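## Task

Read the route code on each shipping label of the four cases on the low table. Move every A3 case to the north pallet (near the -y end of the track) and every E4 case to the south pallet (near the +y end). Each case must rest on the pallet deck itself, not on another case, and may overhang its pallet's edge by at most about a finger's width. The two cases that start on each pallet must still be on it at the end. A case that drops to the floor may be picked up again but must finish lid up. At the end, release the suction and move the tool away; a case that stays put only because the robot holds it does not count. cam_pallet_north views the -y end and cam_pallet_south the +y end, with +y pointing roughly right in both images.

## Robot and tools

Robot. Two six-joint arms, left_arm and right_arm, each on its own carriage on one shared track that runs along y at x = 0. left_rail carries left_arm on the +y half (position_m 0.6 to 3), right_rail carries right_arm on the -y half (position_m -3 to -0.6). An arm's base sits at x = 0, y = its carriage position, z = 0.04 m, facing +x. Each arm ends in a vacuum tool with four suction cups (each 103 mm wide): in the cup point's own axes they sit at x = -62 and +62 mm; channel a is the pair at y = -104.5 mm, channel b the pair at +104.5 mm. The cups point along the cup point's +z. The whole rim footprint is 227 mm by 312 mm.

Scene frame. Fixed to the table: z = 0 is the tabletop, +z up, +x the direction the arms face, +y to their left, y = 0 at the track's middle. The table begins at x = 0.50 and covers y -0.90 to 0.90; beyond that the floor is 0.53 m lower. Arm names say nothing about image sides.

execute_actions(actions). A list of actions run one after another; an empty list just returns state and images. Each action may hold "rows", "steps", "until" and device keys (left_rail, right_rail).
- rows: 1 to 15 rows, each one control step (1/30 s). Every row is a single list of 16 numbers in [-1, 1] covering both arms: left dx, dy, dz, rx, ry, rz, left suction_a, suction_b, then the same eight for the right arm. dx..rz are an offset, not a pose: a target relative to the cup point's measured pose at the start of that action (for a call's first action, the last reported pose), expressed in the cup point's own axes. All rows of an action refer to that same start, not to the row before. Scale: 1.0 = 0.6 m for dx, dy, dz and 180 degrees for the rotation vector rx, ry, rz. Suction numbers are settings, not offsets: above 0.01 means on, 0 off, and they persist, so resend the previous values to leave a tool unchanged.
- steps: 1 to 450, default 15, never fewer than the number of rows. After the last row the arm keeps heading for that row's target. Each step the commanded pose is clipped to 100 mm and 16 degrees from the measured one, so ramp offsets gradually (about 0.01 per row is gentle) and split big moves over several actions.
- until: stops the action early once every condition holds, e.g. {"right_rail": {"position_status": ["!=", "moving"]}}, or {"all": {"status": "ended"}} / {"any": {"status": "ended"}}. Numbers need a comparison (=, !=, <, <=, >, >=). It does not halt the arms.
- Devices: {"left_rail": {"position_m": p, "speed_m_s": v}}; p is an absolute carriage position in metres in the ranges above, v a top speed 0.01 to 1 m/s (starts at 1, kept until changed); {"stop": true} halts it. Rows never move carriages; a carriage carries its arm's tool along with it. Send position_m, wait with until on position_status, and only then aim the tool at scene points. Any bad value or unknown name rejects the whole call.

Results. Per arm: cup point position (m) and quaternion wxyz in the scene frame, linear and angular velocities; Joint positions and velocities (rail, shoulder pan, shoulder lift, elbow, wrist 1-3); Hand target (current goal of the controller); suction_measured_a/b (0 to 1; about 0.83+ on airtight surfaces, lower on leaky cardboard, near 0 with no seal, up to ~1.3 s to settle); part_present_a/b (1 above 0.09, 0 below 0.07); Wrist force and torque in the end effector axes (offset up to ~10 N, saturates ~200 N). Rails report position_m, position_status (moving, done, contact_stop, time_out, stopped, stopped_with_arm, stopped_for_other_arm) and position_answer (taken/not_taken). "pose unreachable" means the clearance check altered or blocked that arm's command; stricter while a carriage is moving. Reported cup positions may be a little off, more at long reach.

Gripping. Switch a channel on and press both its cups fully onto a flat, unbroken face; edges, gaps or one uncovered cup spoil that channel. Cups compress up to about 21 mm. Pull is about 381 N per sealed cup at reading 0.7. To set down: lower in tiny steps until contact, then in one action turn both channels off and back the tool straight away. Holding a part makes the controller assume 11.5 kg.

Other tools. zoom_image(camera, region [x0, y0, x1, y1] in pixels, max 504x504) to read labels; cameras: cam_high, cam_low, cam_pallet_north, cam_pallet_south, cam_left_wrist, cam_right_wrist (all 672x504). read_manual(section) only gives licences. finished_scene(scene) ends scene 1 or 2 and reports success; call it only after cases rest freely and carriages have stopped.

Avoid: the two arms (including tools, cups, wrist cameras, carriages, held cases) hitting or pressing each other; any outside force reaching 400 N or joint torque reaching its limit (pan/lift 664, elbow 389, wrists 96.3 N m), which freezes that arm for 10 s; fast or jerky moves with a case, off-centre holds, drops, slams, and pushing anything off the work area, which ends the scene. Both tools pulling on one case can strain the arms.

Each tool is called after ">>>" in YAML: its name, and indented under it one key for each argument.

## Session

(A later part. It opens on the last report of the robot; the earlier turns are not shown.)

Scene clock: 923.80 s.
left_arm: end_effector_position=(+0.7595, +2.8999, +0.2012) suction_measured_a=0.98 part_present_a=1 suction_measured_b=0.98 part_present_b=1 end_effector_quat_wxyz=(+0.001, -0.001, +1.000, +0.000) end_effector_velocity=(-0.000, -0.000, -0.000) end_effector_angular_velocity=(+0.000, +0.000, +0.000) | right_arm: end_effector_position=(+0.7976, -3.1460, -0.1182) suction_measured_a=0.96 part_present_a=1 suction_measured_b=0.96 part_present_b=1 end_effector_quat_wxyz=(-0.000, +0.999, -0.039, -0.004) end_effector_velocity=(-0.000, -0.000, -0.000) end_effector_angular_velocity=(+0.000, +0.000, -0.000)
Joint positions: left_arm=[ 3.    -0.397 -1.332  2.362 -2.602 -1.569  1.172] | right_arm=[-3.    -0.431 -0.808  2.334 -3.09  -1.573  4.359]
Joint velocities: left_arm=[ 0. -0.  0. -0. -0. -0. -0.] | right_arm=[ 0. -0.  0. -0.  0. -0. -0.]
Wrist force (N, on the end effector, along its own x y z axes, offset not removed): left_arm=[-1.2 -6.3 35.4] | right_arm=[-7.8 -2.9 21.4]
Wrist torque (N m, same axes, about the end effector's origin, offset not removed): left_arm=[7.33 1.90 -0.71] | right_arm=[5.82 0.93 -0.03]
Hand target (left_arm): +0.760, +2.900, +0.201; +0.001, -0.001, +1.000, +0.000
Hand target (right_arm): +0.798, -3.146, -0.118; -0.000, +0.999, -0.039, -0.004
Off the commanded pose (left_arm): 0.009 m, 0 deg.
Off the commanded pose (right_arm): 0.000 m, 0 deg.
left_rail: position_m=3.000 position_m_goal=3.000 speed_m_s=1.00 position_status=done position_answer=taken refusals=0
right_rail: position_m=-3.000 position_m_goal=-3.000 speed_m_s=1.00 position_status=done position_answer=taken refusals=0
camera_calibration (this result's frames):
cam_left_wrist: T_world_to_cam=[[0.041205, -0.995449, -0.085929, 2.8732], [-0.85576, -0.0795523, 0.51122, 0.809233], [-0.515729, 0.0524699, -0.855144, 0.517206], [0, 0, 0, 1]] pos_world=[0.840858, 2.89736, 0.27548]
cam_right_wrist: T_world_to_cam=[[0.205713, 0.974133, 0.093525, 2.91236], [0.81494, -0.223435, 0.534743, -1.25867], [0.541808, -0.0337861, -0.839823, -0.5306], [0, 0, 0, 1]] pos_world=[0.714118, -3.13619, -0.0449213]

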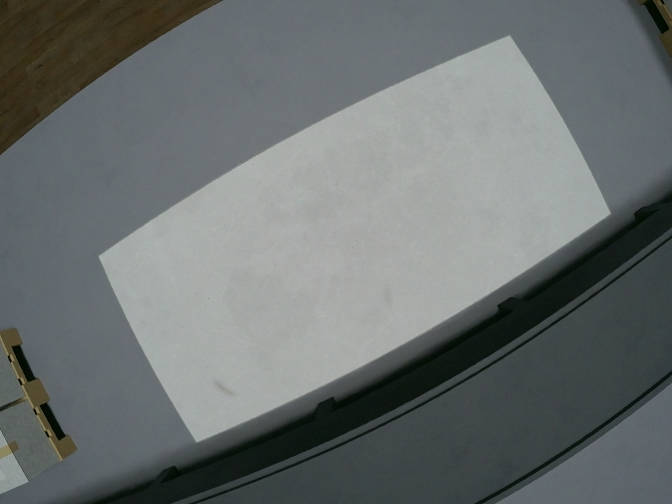

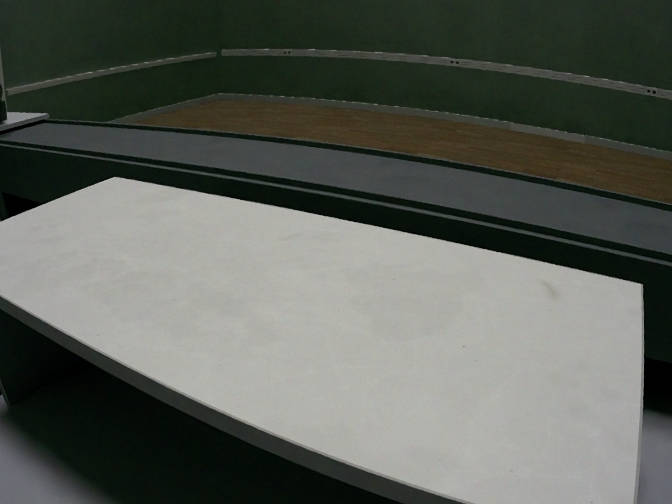

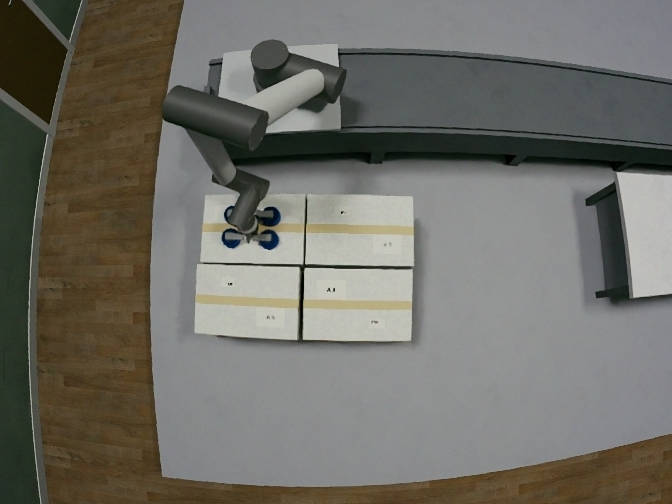

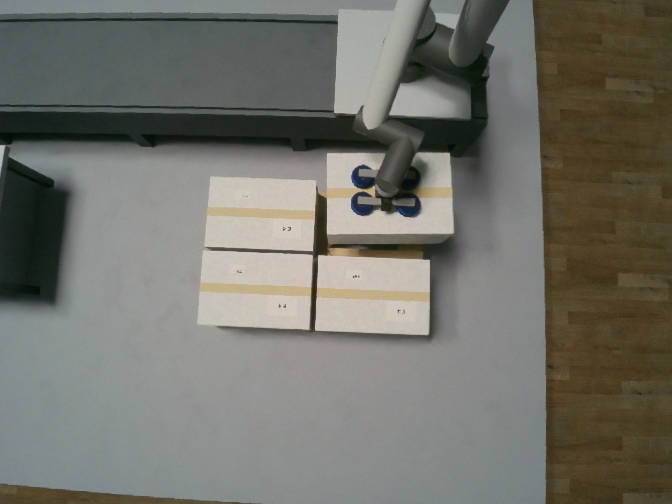

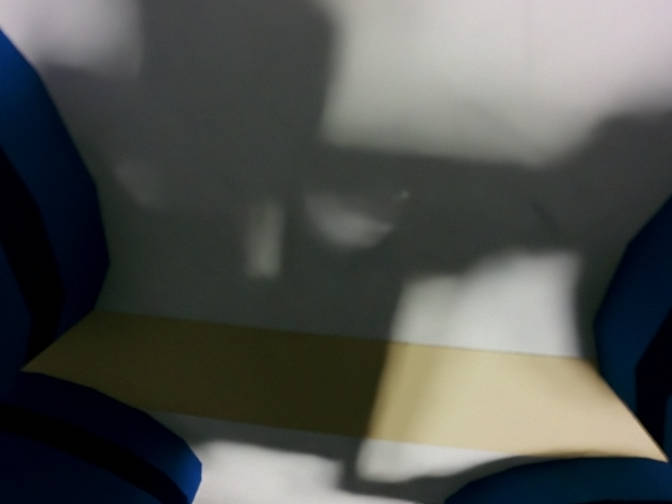

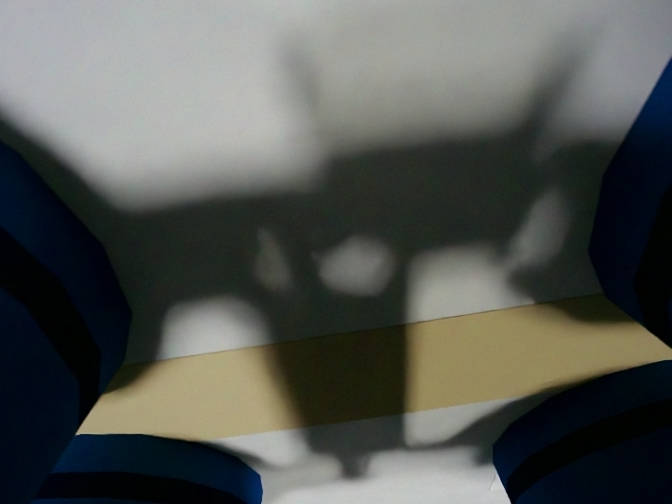

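>>> execute_actions:
  actions:
    - {"rows":[[-0.0008,-0.0006,0.0033,0,0,0.0002,1,1,0,0,0.0006,0,0,0,1,1],[-0.0023,-0.0019,0.0098,0,0,0.0006,1,1,0,0,0.0012,0,0,0,1,1],[-0.0045,-0.0037,0.0197,0,0,0.0012,1,1,0,0,0.0017,0,0,0,1,1],[-0.0079,-0.0066,0.0346,0,0,0.0021,1,1,0,0,0.0017,0,0,0,1,1],[-0.0124,-0.0103,0.0543,0,0,0.0034,1,1,0,0,0.0017,0,0,0,1,1],[-0.018,-0.0149,0.0787,0,0,0.0049,1,1,0,0,0.0007,0,0,0,0,0],[-0.0247,-0.0205,0.108,0,0,0.0068,1,1,0,0,-0.001,0,0,0,0,0],[-0.0322,-0.0267,0.141,0,0,0.0088,1,1,0,0,-0.004,0,0,0,0,0],[-0.0401,-0.0333,0.1756,0,0,0.0109,1,1,0,0,-0.008,0,0,0,0,0],[-0.0479,-0.0397,0.2096,0,0,0.0131,1,1,0,0,-0.013,0,0,0,0,0],[-0.0558,-0.0462,0.2442,0,0,0.0133,1,1,0,0,-0.02,0,0,0,0,0],[-0.0637,-0.0528,0.2788,0,0,0.0133,1,1,0,0,-0.028,0,0,0,0,0],[-0.0716,-0.0593,0.3133,0,0,0.0133,1,1,0,0,-0.038,0,0,0,0,0],[-0.076,-0.063,0.3474,0,0,0.0133,1,1,0,0,-0.05,0,0,0,0,0],[-0.076,-0.063,0.532,0,0,0.0133,1,1,0,0,-0.5,0,0,0,0,0]],"steps":32}

Scene clock: 971.13 s.
left_arm: end_effector_position=(+0.8016, +2.8639, -0.1068) suction_measured_a=0.98 part_present_a=1 suction_measured_b=0.98 part_present_b=1 end_effector_quat_wxyz=(-0.000, +0.020, +1.000, +0.001) end_effector_velocity=(+0.029, -0.012, -0.088) end_effector_angular_velocity=(-0.008, -0.019, +0.001) | right_arm: end_effector_position=(+0.8018, -3.1457, +0.1356) suction_measured_a=0.00 part_present_a=0 suction_measured_b=0.00 part_present_b=0 end_effector_quat_wxyz=(+0.002, +0.999, -0.039, +0.003) end_effector_velocity=(-0.005, +0.002, +0.329) end_effector_angular_velocity=(+0.010, +0.022, -0.000)
Joint positions: left_arm=[ 3.    -0.418 -0.824  2.335 -3.081 -1.57   1.192] | right_arm=[-3.    -0.428 -1.199  2.322 -2.7   -1.572  4.361]
Joint velocities: left_arm=[ 0.     0.001  0.149 -0.055 -0.115  0.    -0.   ] | right_arm=[ 0.    -0.    -0.475 -0.109  0.608  0.    -0.   ]
Wrist force (N, on the end effector, along its own x y z axes, offset not removed): left_arm=[-2.4 -6.9 43.1] | right_arm=[-6.3 5.2 0.2]
Wrist torque (N m, same axes, about the end effector's origin, offset not removed): left_arm=[8.49 1.68 -0.49] | right_arm=[0.33 1.15 -0.21]
Hand target (left_arm): +0.806, +2.863, -0.118; +0.001, +0.020, +1.000, +0.000
Hand target (right_arm): +0.799, -3.145, +0.179; +0.001, +0.999, -0.039, -0.001
Off the commanded pose (left_arm): 0.012 m, 0 deg.
Off the commanded pose (right_arm): 0.046 m, 1 deg.
left_rail: position_m=3.000 position_m_goal=3.000 speed_m_s=1.00 position_status=done position_answer=taken refusals=0
right_rail: position_m=-3.000 position_m_goal=-3.000 speed_m_s=1.00 position_status=done position_answer=taken refusals=0
camera_calibration (this result's frames):
cam_left_wrist: T_world_to_cam=[[-0.000610884, -0.996216, -0.086909, 2.84469], [-0.856884, -0.0442809, 0.513603, 0.899969], [-0.515508, 0.0747847, -0.853615, 0.213593], [0, 0, 0, 1]] pos_world=[0.883016, 2.85781, -0.0326717]
cam_right_wrist: T_world_to_cam=[[0.204495, 0.974633, 0.0909545, 2.89035], [0.808141, -0.22053, 0.546145, -1.3846], [0.552349, -0.03818, -0.832738, -0.34298], [0, 0, 0, 1]] pos_world=[0.717331, -3.13547, 0.207688]

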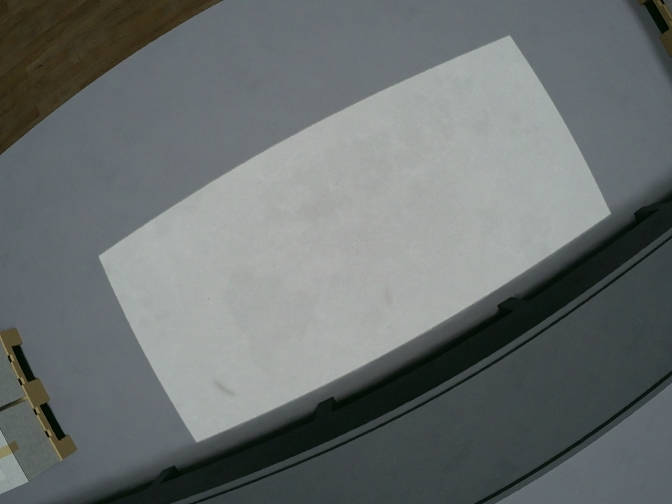

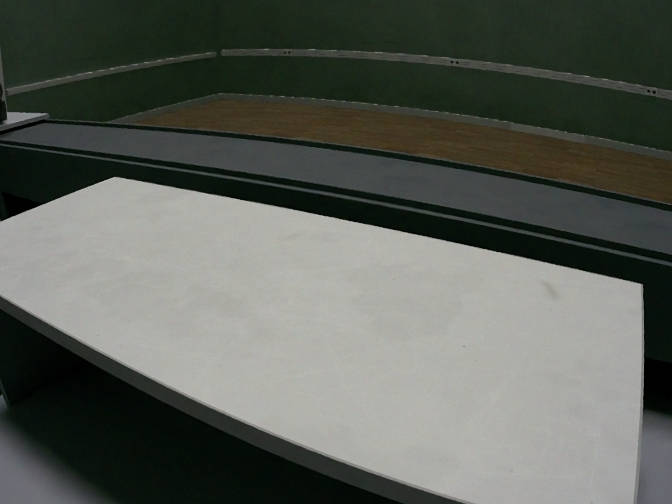

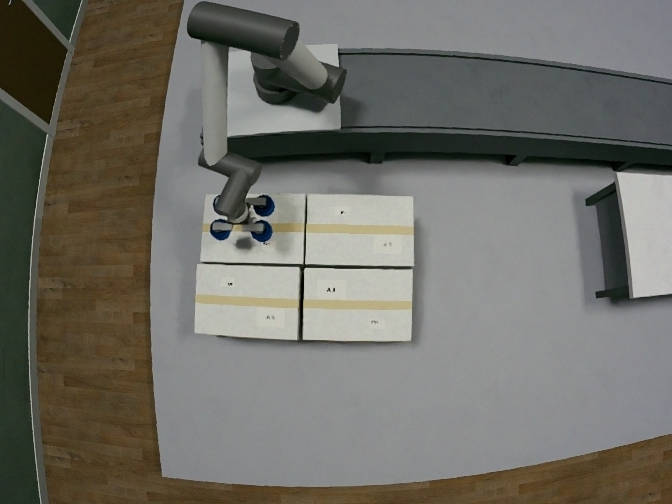

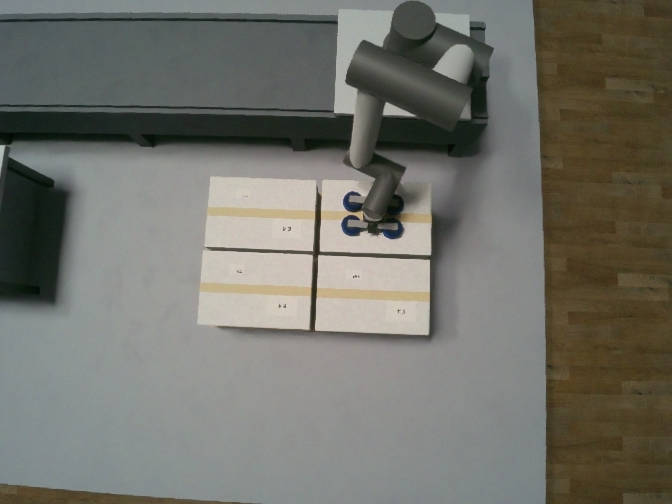

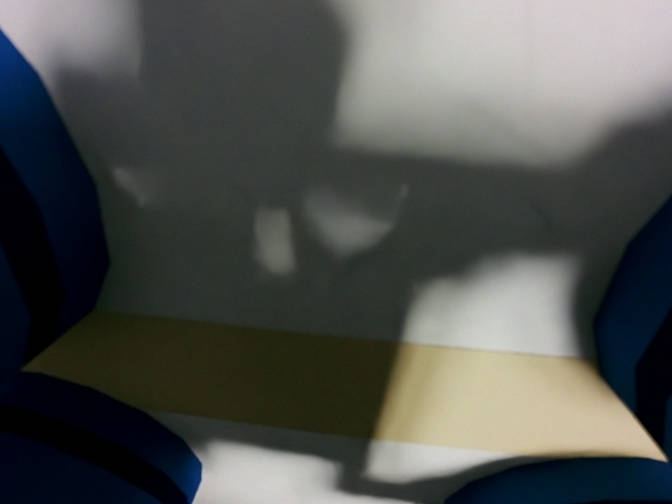

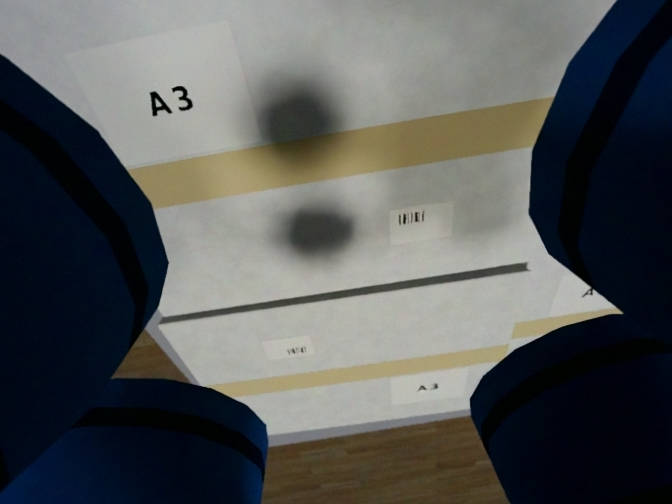

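>>> execute_actions:
  actions: []

>>> zoom_image:
  camera: "cam_pallet_south"
  region: [295, 165, 455, 285]

>>> zoom_image:
  camera: "cam_pallet_north"
  region: [170, 170, 430, 360]

Scene clock: 973.00 s.
left_arm: end_effector_position=(+0.8055, +2.8626, -0.1183) suction_measured_a=0.98 part_present_a=1 suction_measured_b=0.98 part_present_b=1 end_effector_quat_wxyz=(+0.001, +0.020, +1.000, +0.000) end_effector_velocity=(-0.000, +0.000, -0.000) end_effector_angular_velocity=(+0.000, +0.000, +0.000) | right_arm: end_effector_position=(+0.7995, -3.1452, +0.1794) suction_measured_a=0.00 part_present_a=0 suction_measured_b=0.00 part_present_b=0 end_effector_quat_wxyz=(+0.001, +0.999, -0.039, -0.001) end_effector_velocity=(+0.000, -0.000, +0.000) end_effector_angular_velocity=(-0.000, -0.000, +0.000)
Joint positions: left_arm=[ 3.    -0.418 -0.805  2.328 -3.095 -1.569  1.192] | right_arm=[-3.    -0.429 -1.262  2.306 -2.614 -1.573  4.361]
Joint velocities: left_arm=[ 0.  0.  0. -0. -0.  0.  0.] | right_arm=[ 0. -0. -0. -0.  0.  0. -0.]
Wrist force (N, on the end effector, along its own x y z axes, offset not removed): left_arm=[-4.0 0.6 34.9] | right_arm=[-5.7 1.8 7.3]
Wrist torque (N m, same axes, about the end effector's origin, offset not removed): left_arm=[8.27 2.31 -0.57] | right_arm=[0.02 1.27 -0.21]
Hand target (left_arm): +0.806, +2.863, -0.118; +0.001, +0.020, +1.000, +0.000
Hand target (right_arm): +0.799, -3.145, +0.179; +0.001, +0.999, -0.039, -0.001
Off the commanded pose (left_arm): 0.000 m, 0 deg.
Off the commanded pose (right_arm): 0.003 m, 0 deg.
left_rail: position_m=3.000 position_m_goal=3.000 speed_m_s=1.00 position_status=done position_answer=taken refusals=0
right_rail: position_m=-3.000 position_m_goal=-3.000 speed_m_s=1.00 position_status=done position_answer=taken refusals=0
camera_calibration (this result's frames):
cam_left_wrist: T_world_to_cam=[[-0.000430223, -0.996288, -0.0860773, 2.84256], [-0.858204, -0.0438163, 0.511435, 0.908656], [-0.513308, 0.074092, -0.855, 0.205886], [0, 0, 0, 1]] pos_world=[0.886718, 2.85657, -0.0440049]
cam_right_wrist: T_world_to_cam=[[0.205193, 0.974354, 0.0923578, 2.88472], [0.811957, -0.222159, 0.539788, -1.41367], [0.546463, -0.03577, -0.836719, -0.292182], [0, 0, 0, 1]] pos_world=[0.715586, -3.13525, 0.252184]

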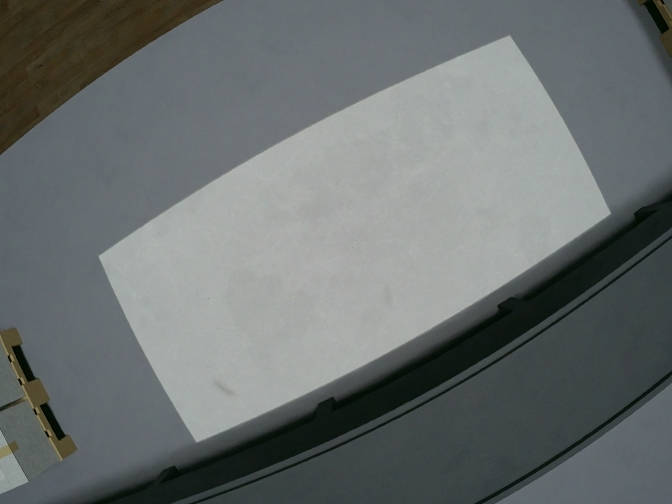

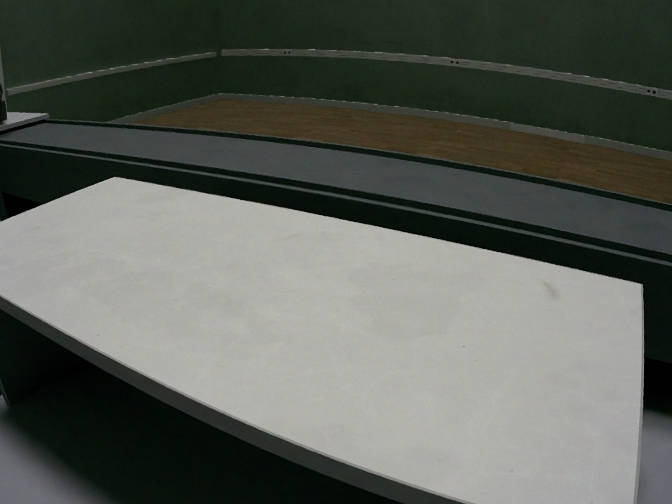

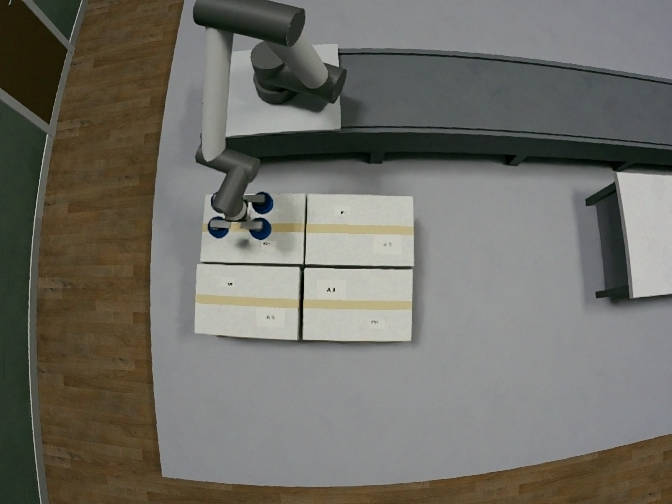

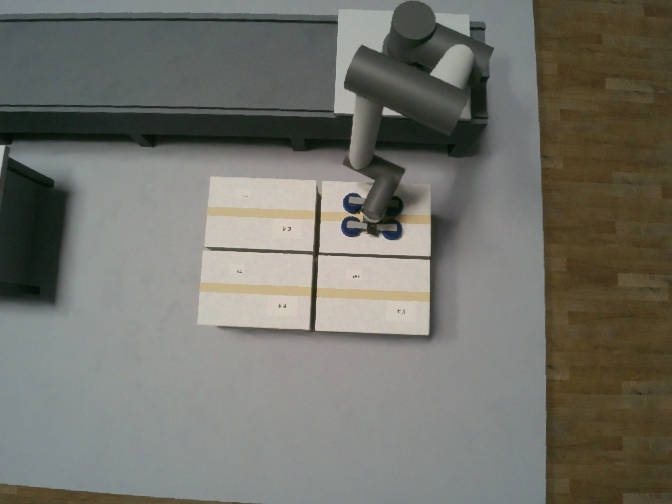

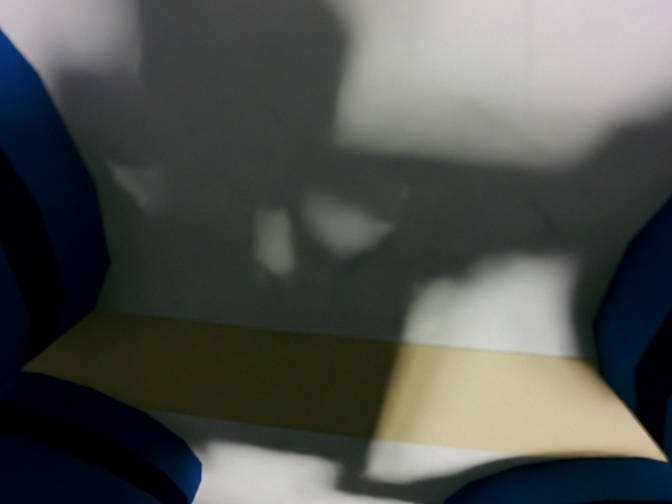

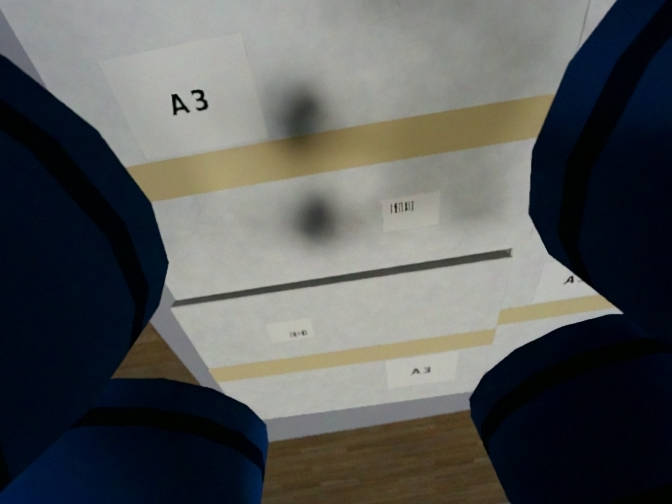

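Region (295, 165, 455, 285) of cam_pallet_south's 672x504 image, scaled by 3.150, with more detail than that image has; it fills the top 378 rows of this view, and the rest is white.

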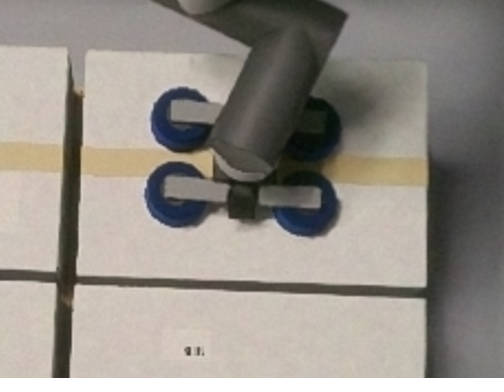

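Region (170, 170, 430, 360) of cam_pallet_north's 672x504 image, scaled by 1.938, with more detail than that image has; it fills the top 368 rows of this view, and the rest is white.

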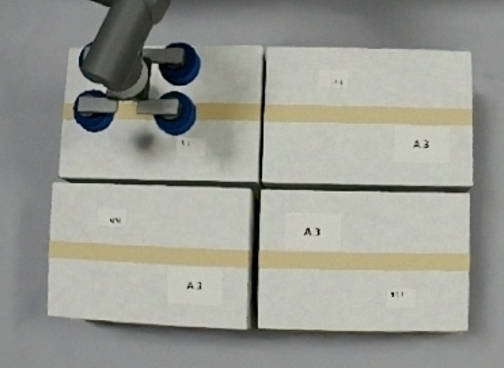

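>>> execute_actions:
  actions:
    - {"rows":[[-0.0015,-0.0016,0.001,0,0,0,1,1,-0.002,0,-0.002,0,0,0,0,0],[-0.003,-0.0032,0.002,0,0,0,1,1,-0.006,0,-0.007,0,0,0,0,0],[-0.005,-0.0052,0.003,0,0,0,1,1,-0.012,0,-0.014,0,0,0,0,0],[-0.007,-0.0073,0.004,0,0,0,1,1,-0.02,0,-0.024,0,0,0,0,0],[-0.009,-0.0094,0.005,0,0,0,1,1,-0.03,0,-0.036,0,0,0,0,0],[-0.0105,-0.011,0.006,0,0,0,1,1,-0.042,0,-0.05,0,0,0,0,0],[-0.0115,-0.012,0.007,0,0,0,1,1,-0.056,0,-0.066,0,0,0,0,0],[-0.0122,-0.0128,0.0078,0,0,0,1,1,-0.072,0,-0.084,0,0,0,0,0],[-0.0122,-0.0128,0.0078,0,0,0,1,1,-0.09,0,-0.105,0,0,0,0,0],[-0.0122,-0.0128,0.0078,0,0,0,1,1,-0.11,0,-0.128,0,0,0,0,0]],"steps":10}

Scene clock: 982.83 s.
left_arm: end_effector_position=(+0.8106, +2.8570, -0.1214) suction_measured_a=0.98 part_present_a=1 suction_measured_b=0.98 part_present_b=1 end_effector_quat_wxyz=(+0.001, +0.020, +1.000, +0.000) end_effector_velocity=(+0.015, -0.018, -0.012) end_effector_angular_velocity=(+0.000, +0.001, +0.000) | right_arm: end_effector_position=(+0.7750, -3.1431, +0.2068) suction_measured_a=0.00 part_present_a=0 suction_measured_b=0.00 part_present_b=0 end_effector_quat_wxyz=(+0.001, +0.999, -0.039, -0.001) end_effector_velocity=(-0.191, +0.017, +0.208) end_effector_angular_velocity=(-0.000, +0.003, -0.002)
Joint positions: left_arm=[ 3.    -0.422 -0.8    2.319 -3.092 -1.569  1.189] | right_arm=[-3.    -0.44  -1.32   2.327 -2.576 -1.573  4.35 ]
Joint velocities: left_arm=[ 0.    -0.013  0.02  -0.03   0.011  0.    -0.014] | right_arm=[ 0.    -0.086 -0.448  0.159  0.291 -0.001 -0.084]
Wrist force (N, on the end effector, along its own x y z axes, offset not removed): left_arm=[-4.1 -4.0 37.2] | right_arm=[-4.5 3.2 9.6]
Wrist torque (N m, same axes, about the end effector's origin, offset not removed): left_arm=[8.27 1.90 -0.66] | right_arm=[0.13 0.97 -0.22]
Hand target (left_arm): +0.813, +2.855, -0.123; +0.001, +0.020, +1.000, +0.000
Hand target (right_arm): +0.738, -3.139, +0.248; +0.001, +0.999, -0.039, -0.000
Off the commanded pose (left_arm): 0.003 m, 0 deg.
Off the commanded pose (right_arm): 0.064 m, 0 deg.
left_rail: position_m=3.000 position_m_goal=3.000 speed_m_s=1.00 position_status=done position_answer=taken refusals=0
right_rail: position_m=-3.000 position_m_goal=-3.000 speed_m_s=1.00 position_status=done position_answer=taken refusals=0
camera_calibration (this result's frames):
cam_left_wrist: T_world_to_cam=[[-0.000520862, -0.996292, -0.0860312, 2.83683], [-0.858302, -0.043701, 0.51128, 0.914047], [-0.513144, 0.0741071, -0.855097, 0.206041], [0, 0, 0, 1]] pos_world=[0.891735, 2.85098, -0.0470942]
cam_right_wrist: T_world_to_cam=[[0.205358, 0.974312, 0.092435, 2.88491], [0.812366, -0.222368, 0.539087, -1.40894], [0.545793, -0.0356146, -0.837163, -0.254672], [0, 0, 0, 1]] pos_world=[0.691131, -3.13317, 0.27967]

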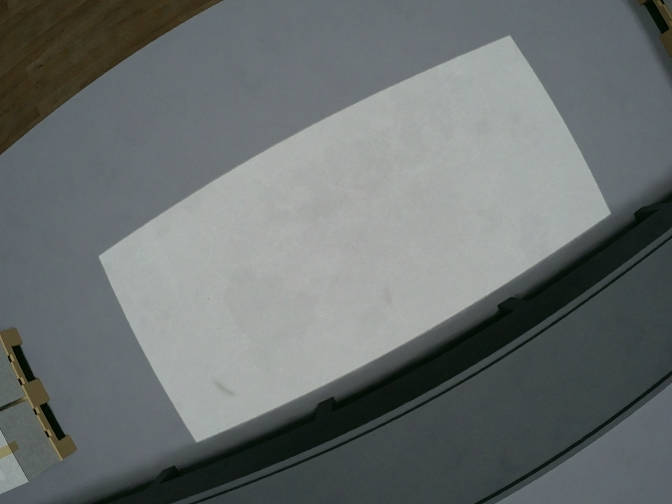

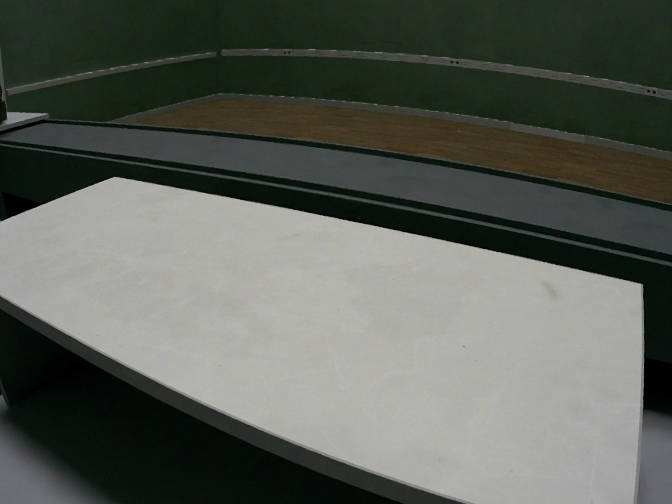

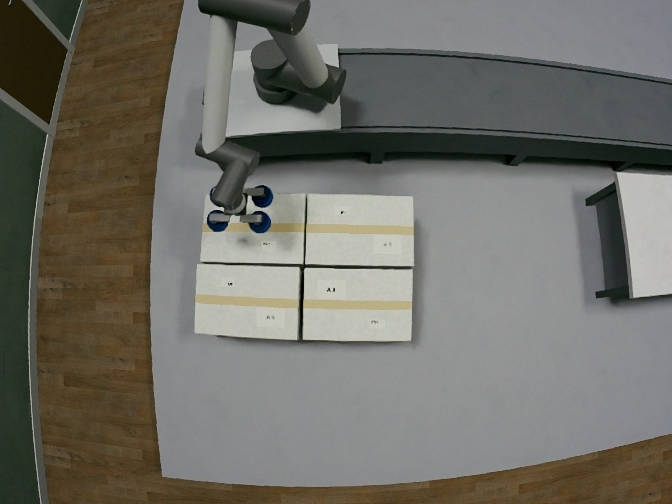

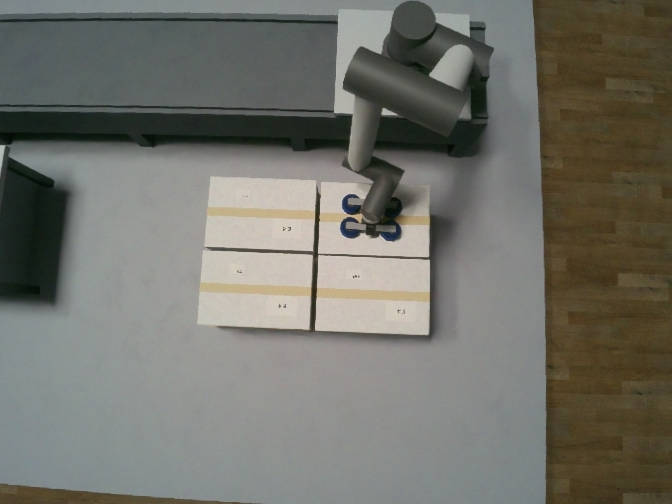

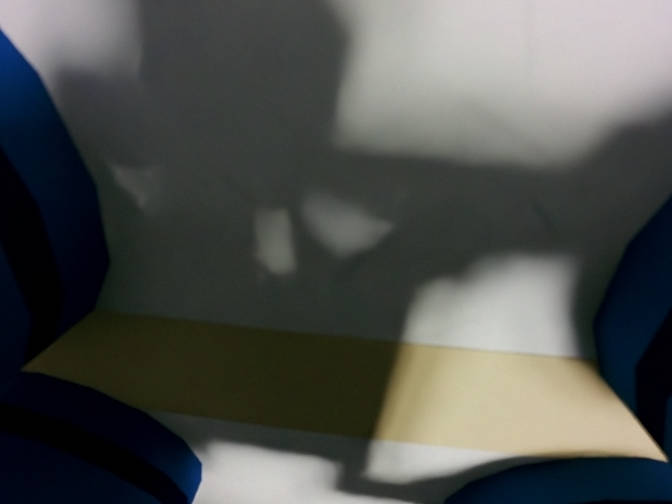

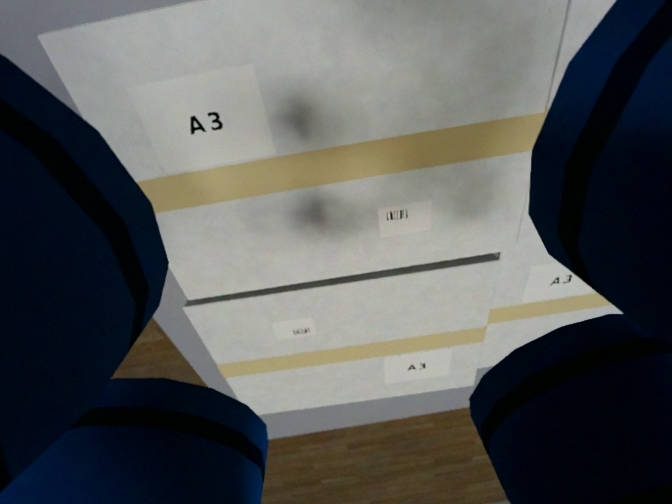

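>>> execute_actions:
  actions:
    - {"rows":[[-0.0042,-0.0032,0.0035,0,0,0,1,1,-0.062,0,-0.069,0,0,0,0,0],[-0.0042,-0.0032,0.0046,0,0,0,1,1,-0.062,0,-0.069,0,0,0,0,0],[-0.0042,-0.0032,0.0057,0,0,0,1,1,-0.062,0,-0.069,0,0,0,0,0],[-0.0042,-0.0032,0.0068,0,0,0,1,1,-0.062,0,-0.069,0,0,0,0,0]],"steps":6}

Scene clock: 986.67 s.
left_arm: end_effector_position=(+0.8127, +2.8547, -0.1243) suction_measured_a=0.98 part_present_a=1 suction_measured_b=0.98 part_present_b=1 end_effector_quat_wxyz=(+0.001, +0.020, +1.000, +0.000) end_effector_velocity=(+0.002, +0.001, -0.009) end_effector_angular_velocity=(-0.001, -0.002, -0.001) | right_arm: end_effector_position=(+0.7378, -3.1397, +0.2481) suction_measured_a=0.00 part_present_a=0 suction_measured_b=0.00 part_present_b=0 end_effector_quat_wxyz=(+0.001, +0.999, -0.039, -0.001) end_effector_velocity=(+0.000, -0.004, +0.002) end_effector_angular_velocity=(+0.003, +0.005, +0.000)
Joint positions: left_arm=[ 3.    -0.423 -0.795  2.314 -3.092 -1.569  1.187] | right_arm=[-3.    -0.457 -1.41   2.355 -2.515 -1.573  4.333]
Joint velocities: left_arm=[ 0.     0.002  0.015 -0.004 -0.013  0.     0.003] | right_arm=[ 0.    -0.005 -0.002 -0.005  0.013  0.    -0.005]
Wrist force (N, on the end effector, along its own x y z axes, offset not removed): left_arm=[-4.4 -4.1 33.6] | right_arm=[-4.9 3.6 7.4]
Wrist torque (N m, same axes, about the end effector's origin, offset not removed): left_arm=[7.75 2.41 -0.54] | right_arm=[0.24 1.11 -0.16]
Hand target (left_arm): +0.813, +2.855, -0.125; +0.001, +0.020, +1.000, +0.000
Hand target (right_arm): +0.738, -3.140, +0.248; +0.001, +0.999, -0.039, -0.001
Off the commanded pose (left_arm): 0.001 m, 0 deg.
Off the commanded pose (right_arm): 0.001 m, 0 deg.
left_rail: position_m=3.000 position_m_goal=3.000 speed_m_s=1.00 position_status=done position_answer=taken refusals=0
right_rail: position_m=-3.000 position_m_goal=-3.000 speed_m_s=1.00 position_status=done position_answer=taken refusals=0
camera_calibration (this result's frames):
cam_left_wrist: T_world_to_cam=[[-0.000292126, -0.996284, -0.0861258, 2.83413], [-0.858128, -0.0439703, 0.51155, 0.917949], [-0.513436, 0.0740564, -0.854926, 0.205293], [0, 0, 0, 1]] pos_world=[0.893951, 2.84876, -0.0499743]
cam_right_wrist: T_world_to_cam=[[0.205389, 0.974346, 0.092005, 2.88557], [0.812099, -0.222139, 0.539583, -1.39942], [0.546179, -0.0361074, -0.83689, -0.201681], [0, 0, 0, 1]] pos_world=[0.653954, -3.12969, 0.32083]

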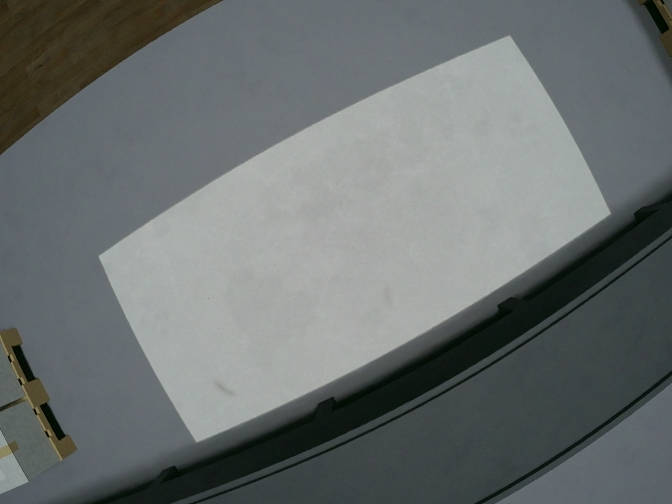

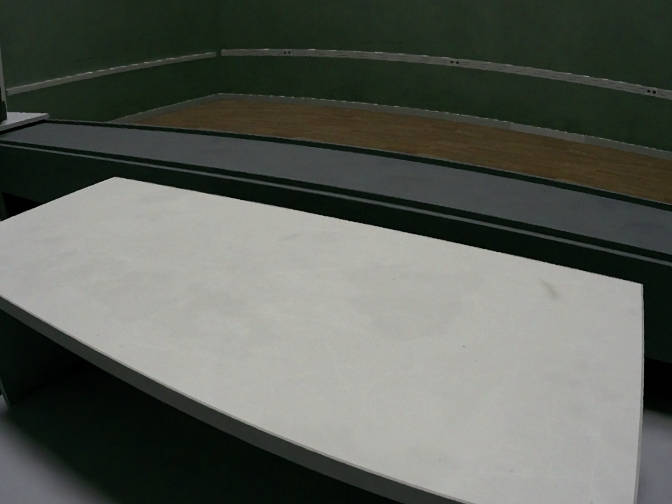

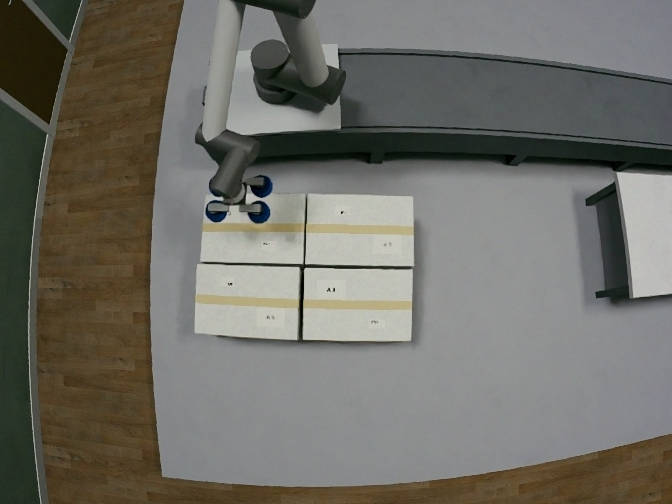

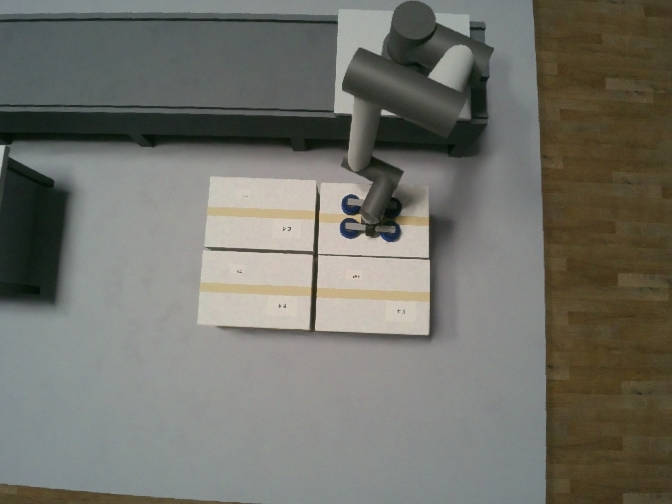

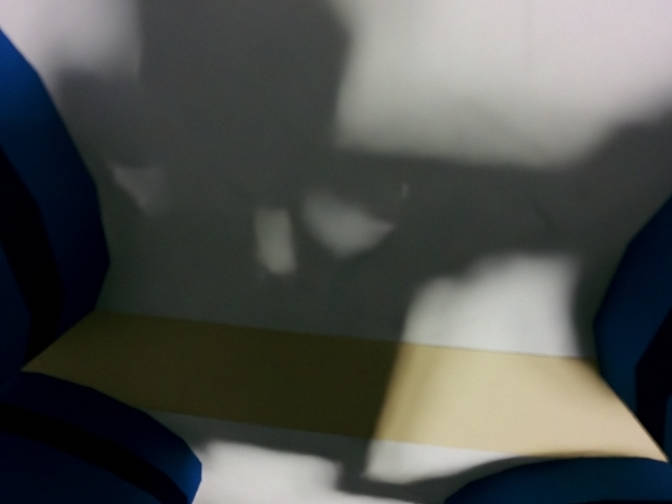

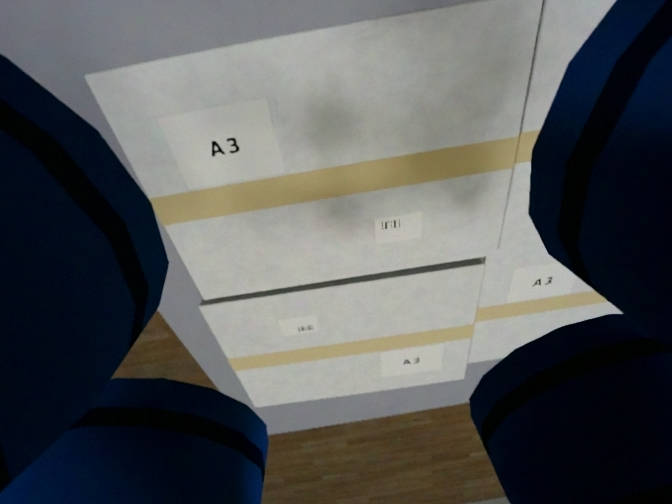

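>>> execute_actions:
  actions:
    - {"rows":[[0,0,0.003,0,0,0,1,1,0,0,0,0,0,0,0,0],[0,0,0.004,0,0,0,1,1,0,0,0,0,0,0,0,0],[0,0,0.005,0,0,0,1,1,0,0,0,0,0,0,0,0],[0,0,0.0062,0,0,0,1,1,0,0,0,0,0,0,0,0]],"steps":7}

Scene clock: 989.13 s.
left_arm: end_effector_position=(+0.8128, +2.8549, -0.1270) suction_measured_a=0.98 part_present_a=1 suction_measured_b=0.98 part_present_b=1 end_effector_quat_wxyz=(+0.001, +0.020, +1.000, +0.000) end_effector_velocity=(-0.001, -0.001, -0.008) end_effector_angular_velocity=(+0.000, +0.001, +0.001) | right_arm: end_effector_position=(+0.7380, -3.1399, +0.2483) suction_measured_a=0.00 part_present_a=0 suction_measured_b=0.00 part_present_b=0 end_effector_quat_wxyz=(+0.001, +0.999, -0.039, -0.001) end_effector_velocity=(-0.000, +0.001, -0.001) end_effector_angular_velocity=(-0.001, -0.002, -0.001)
Joint positions: left_arm=[ 3.    -0.423 -0.791  2.314 -3.095 -1.569  1.187] | right_arm=[-3.    -0.457 -1.41   2.355 -2.514 -1.573  4.332]
Joint velocities: left_arm=[ 0.    -0.001  0.012 -0.002 -0.009 -0.    -0.002] | right_arm=[ 0.     0.002  0.     0.002 -0.004 -0.     0.002]
Wrist force (N, on the end effector, along its own x y z axes, offset not removed): left_arm=[-5.3 -0.8 34.0] | right_arm=[-3.7 2.1 6.2]
Wrist torque (N m, same axes, about the end effector's origin, offset not removed): left_arm=[8.15 2.65 -0.83] | right_arm=[-0.03 0.91 -0.18]
Hand target (left_arm): +0.813, +2.855, -0.128; +0.001, +0.020, +1.000, +0.000
Hand target (right_arm): +0.738, -3.140, +0.248; +0.001, +0.999, -0.039, -0.001
Off the commanded pose (left_arm): 0.001 m, 0 deg.
Off the commanded pose (right_arm): 0.000 m, 0 deg.
left_rail: position_m=3.000 position_m_goal=3.000 speed_m_s=1.00 position_status=done position_answer=taken refusals=0
right_rail: position_m=-3.000 position_m_goal=-3.000 speed_m_s=1.00 position_status=done position_answer=taken refusals=0
camera_calibration (this result's frames):
cam_left_wrist: T_world_to_cam=[[-0.000553734, -0.996286, -0.0861076, 2.8343], [-0.858161, -0.0437325, 0.511514, 0.918774], [-0.51338, 0.0741774, -0.85495, 0.202572], [0, 0, 0, 1]] pos_world=[0.894023, 2.84892, -0.0527223]
cam_right_wrist: T_world_to_cam=[[0.205416, 0.974314, 0.0922807, 2.88555], [0.812021, -0.22231, 0.539629, -1.40023], [0.546284, -0.0359146, -0.83683, -0.201035], [0, 0, 0, 1]] pos_world=[0.654097, -3.12994, 0.321091]

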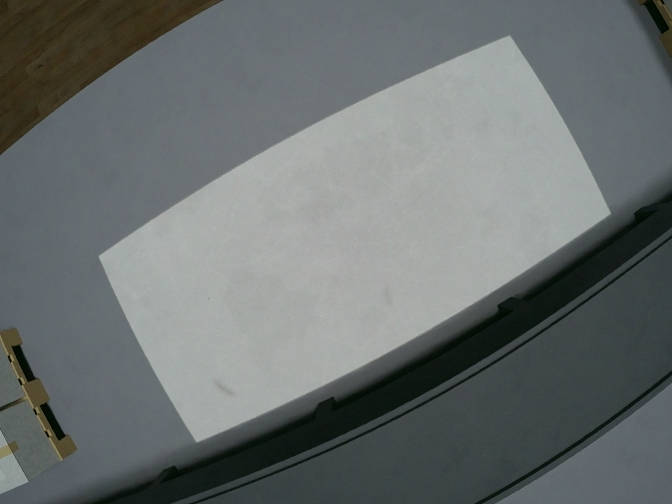

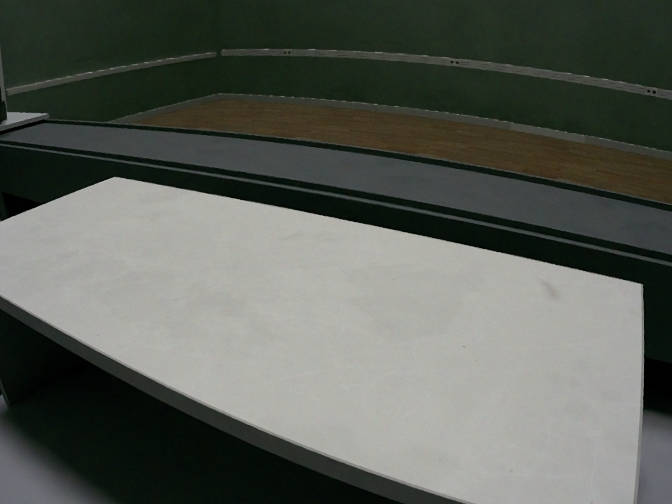

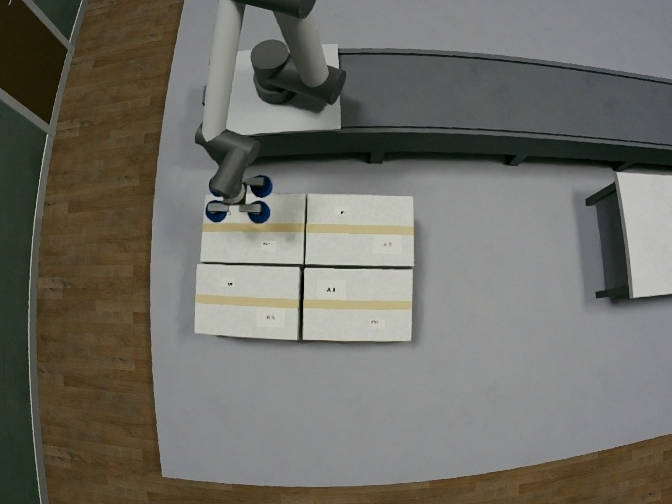

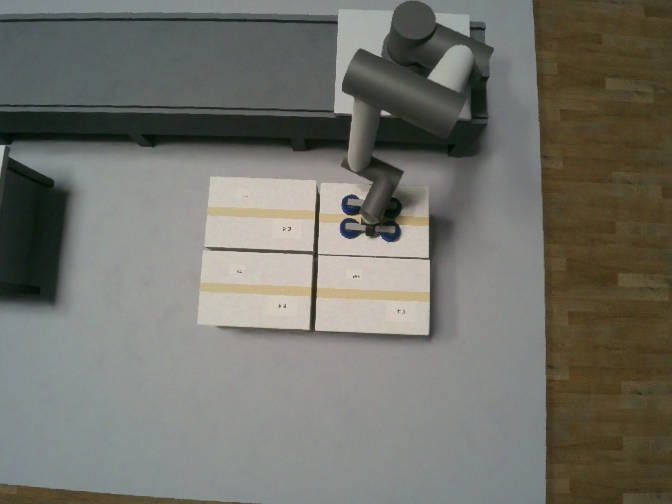

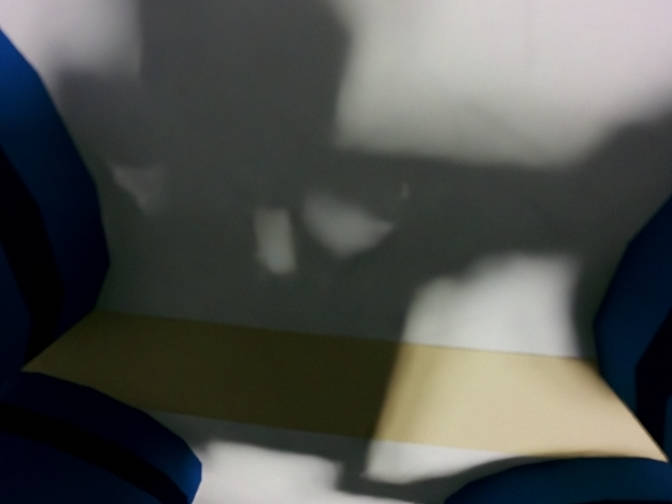

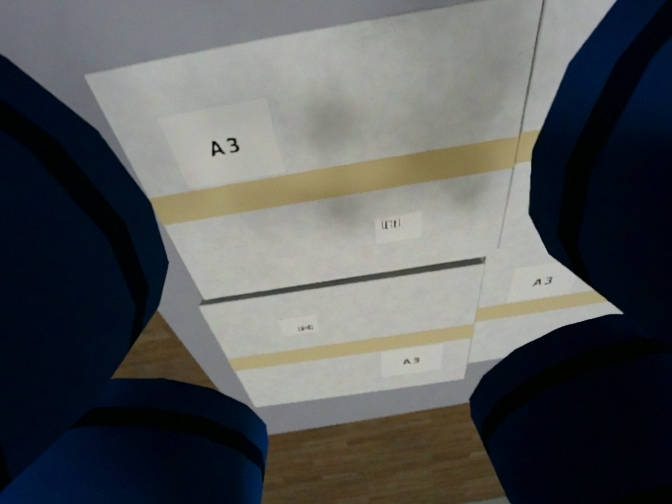

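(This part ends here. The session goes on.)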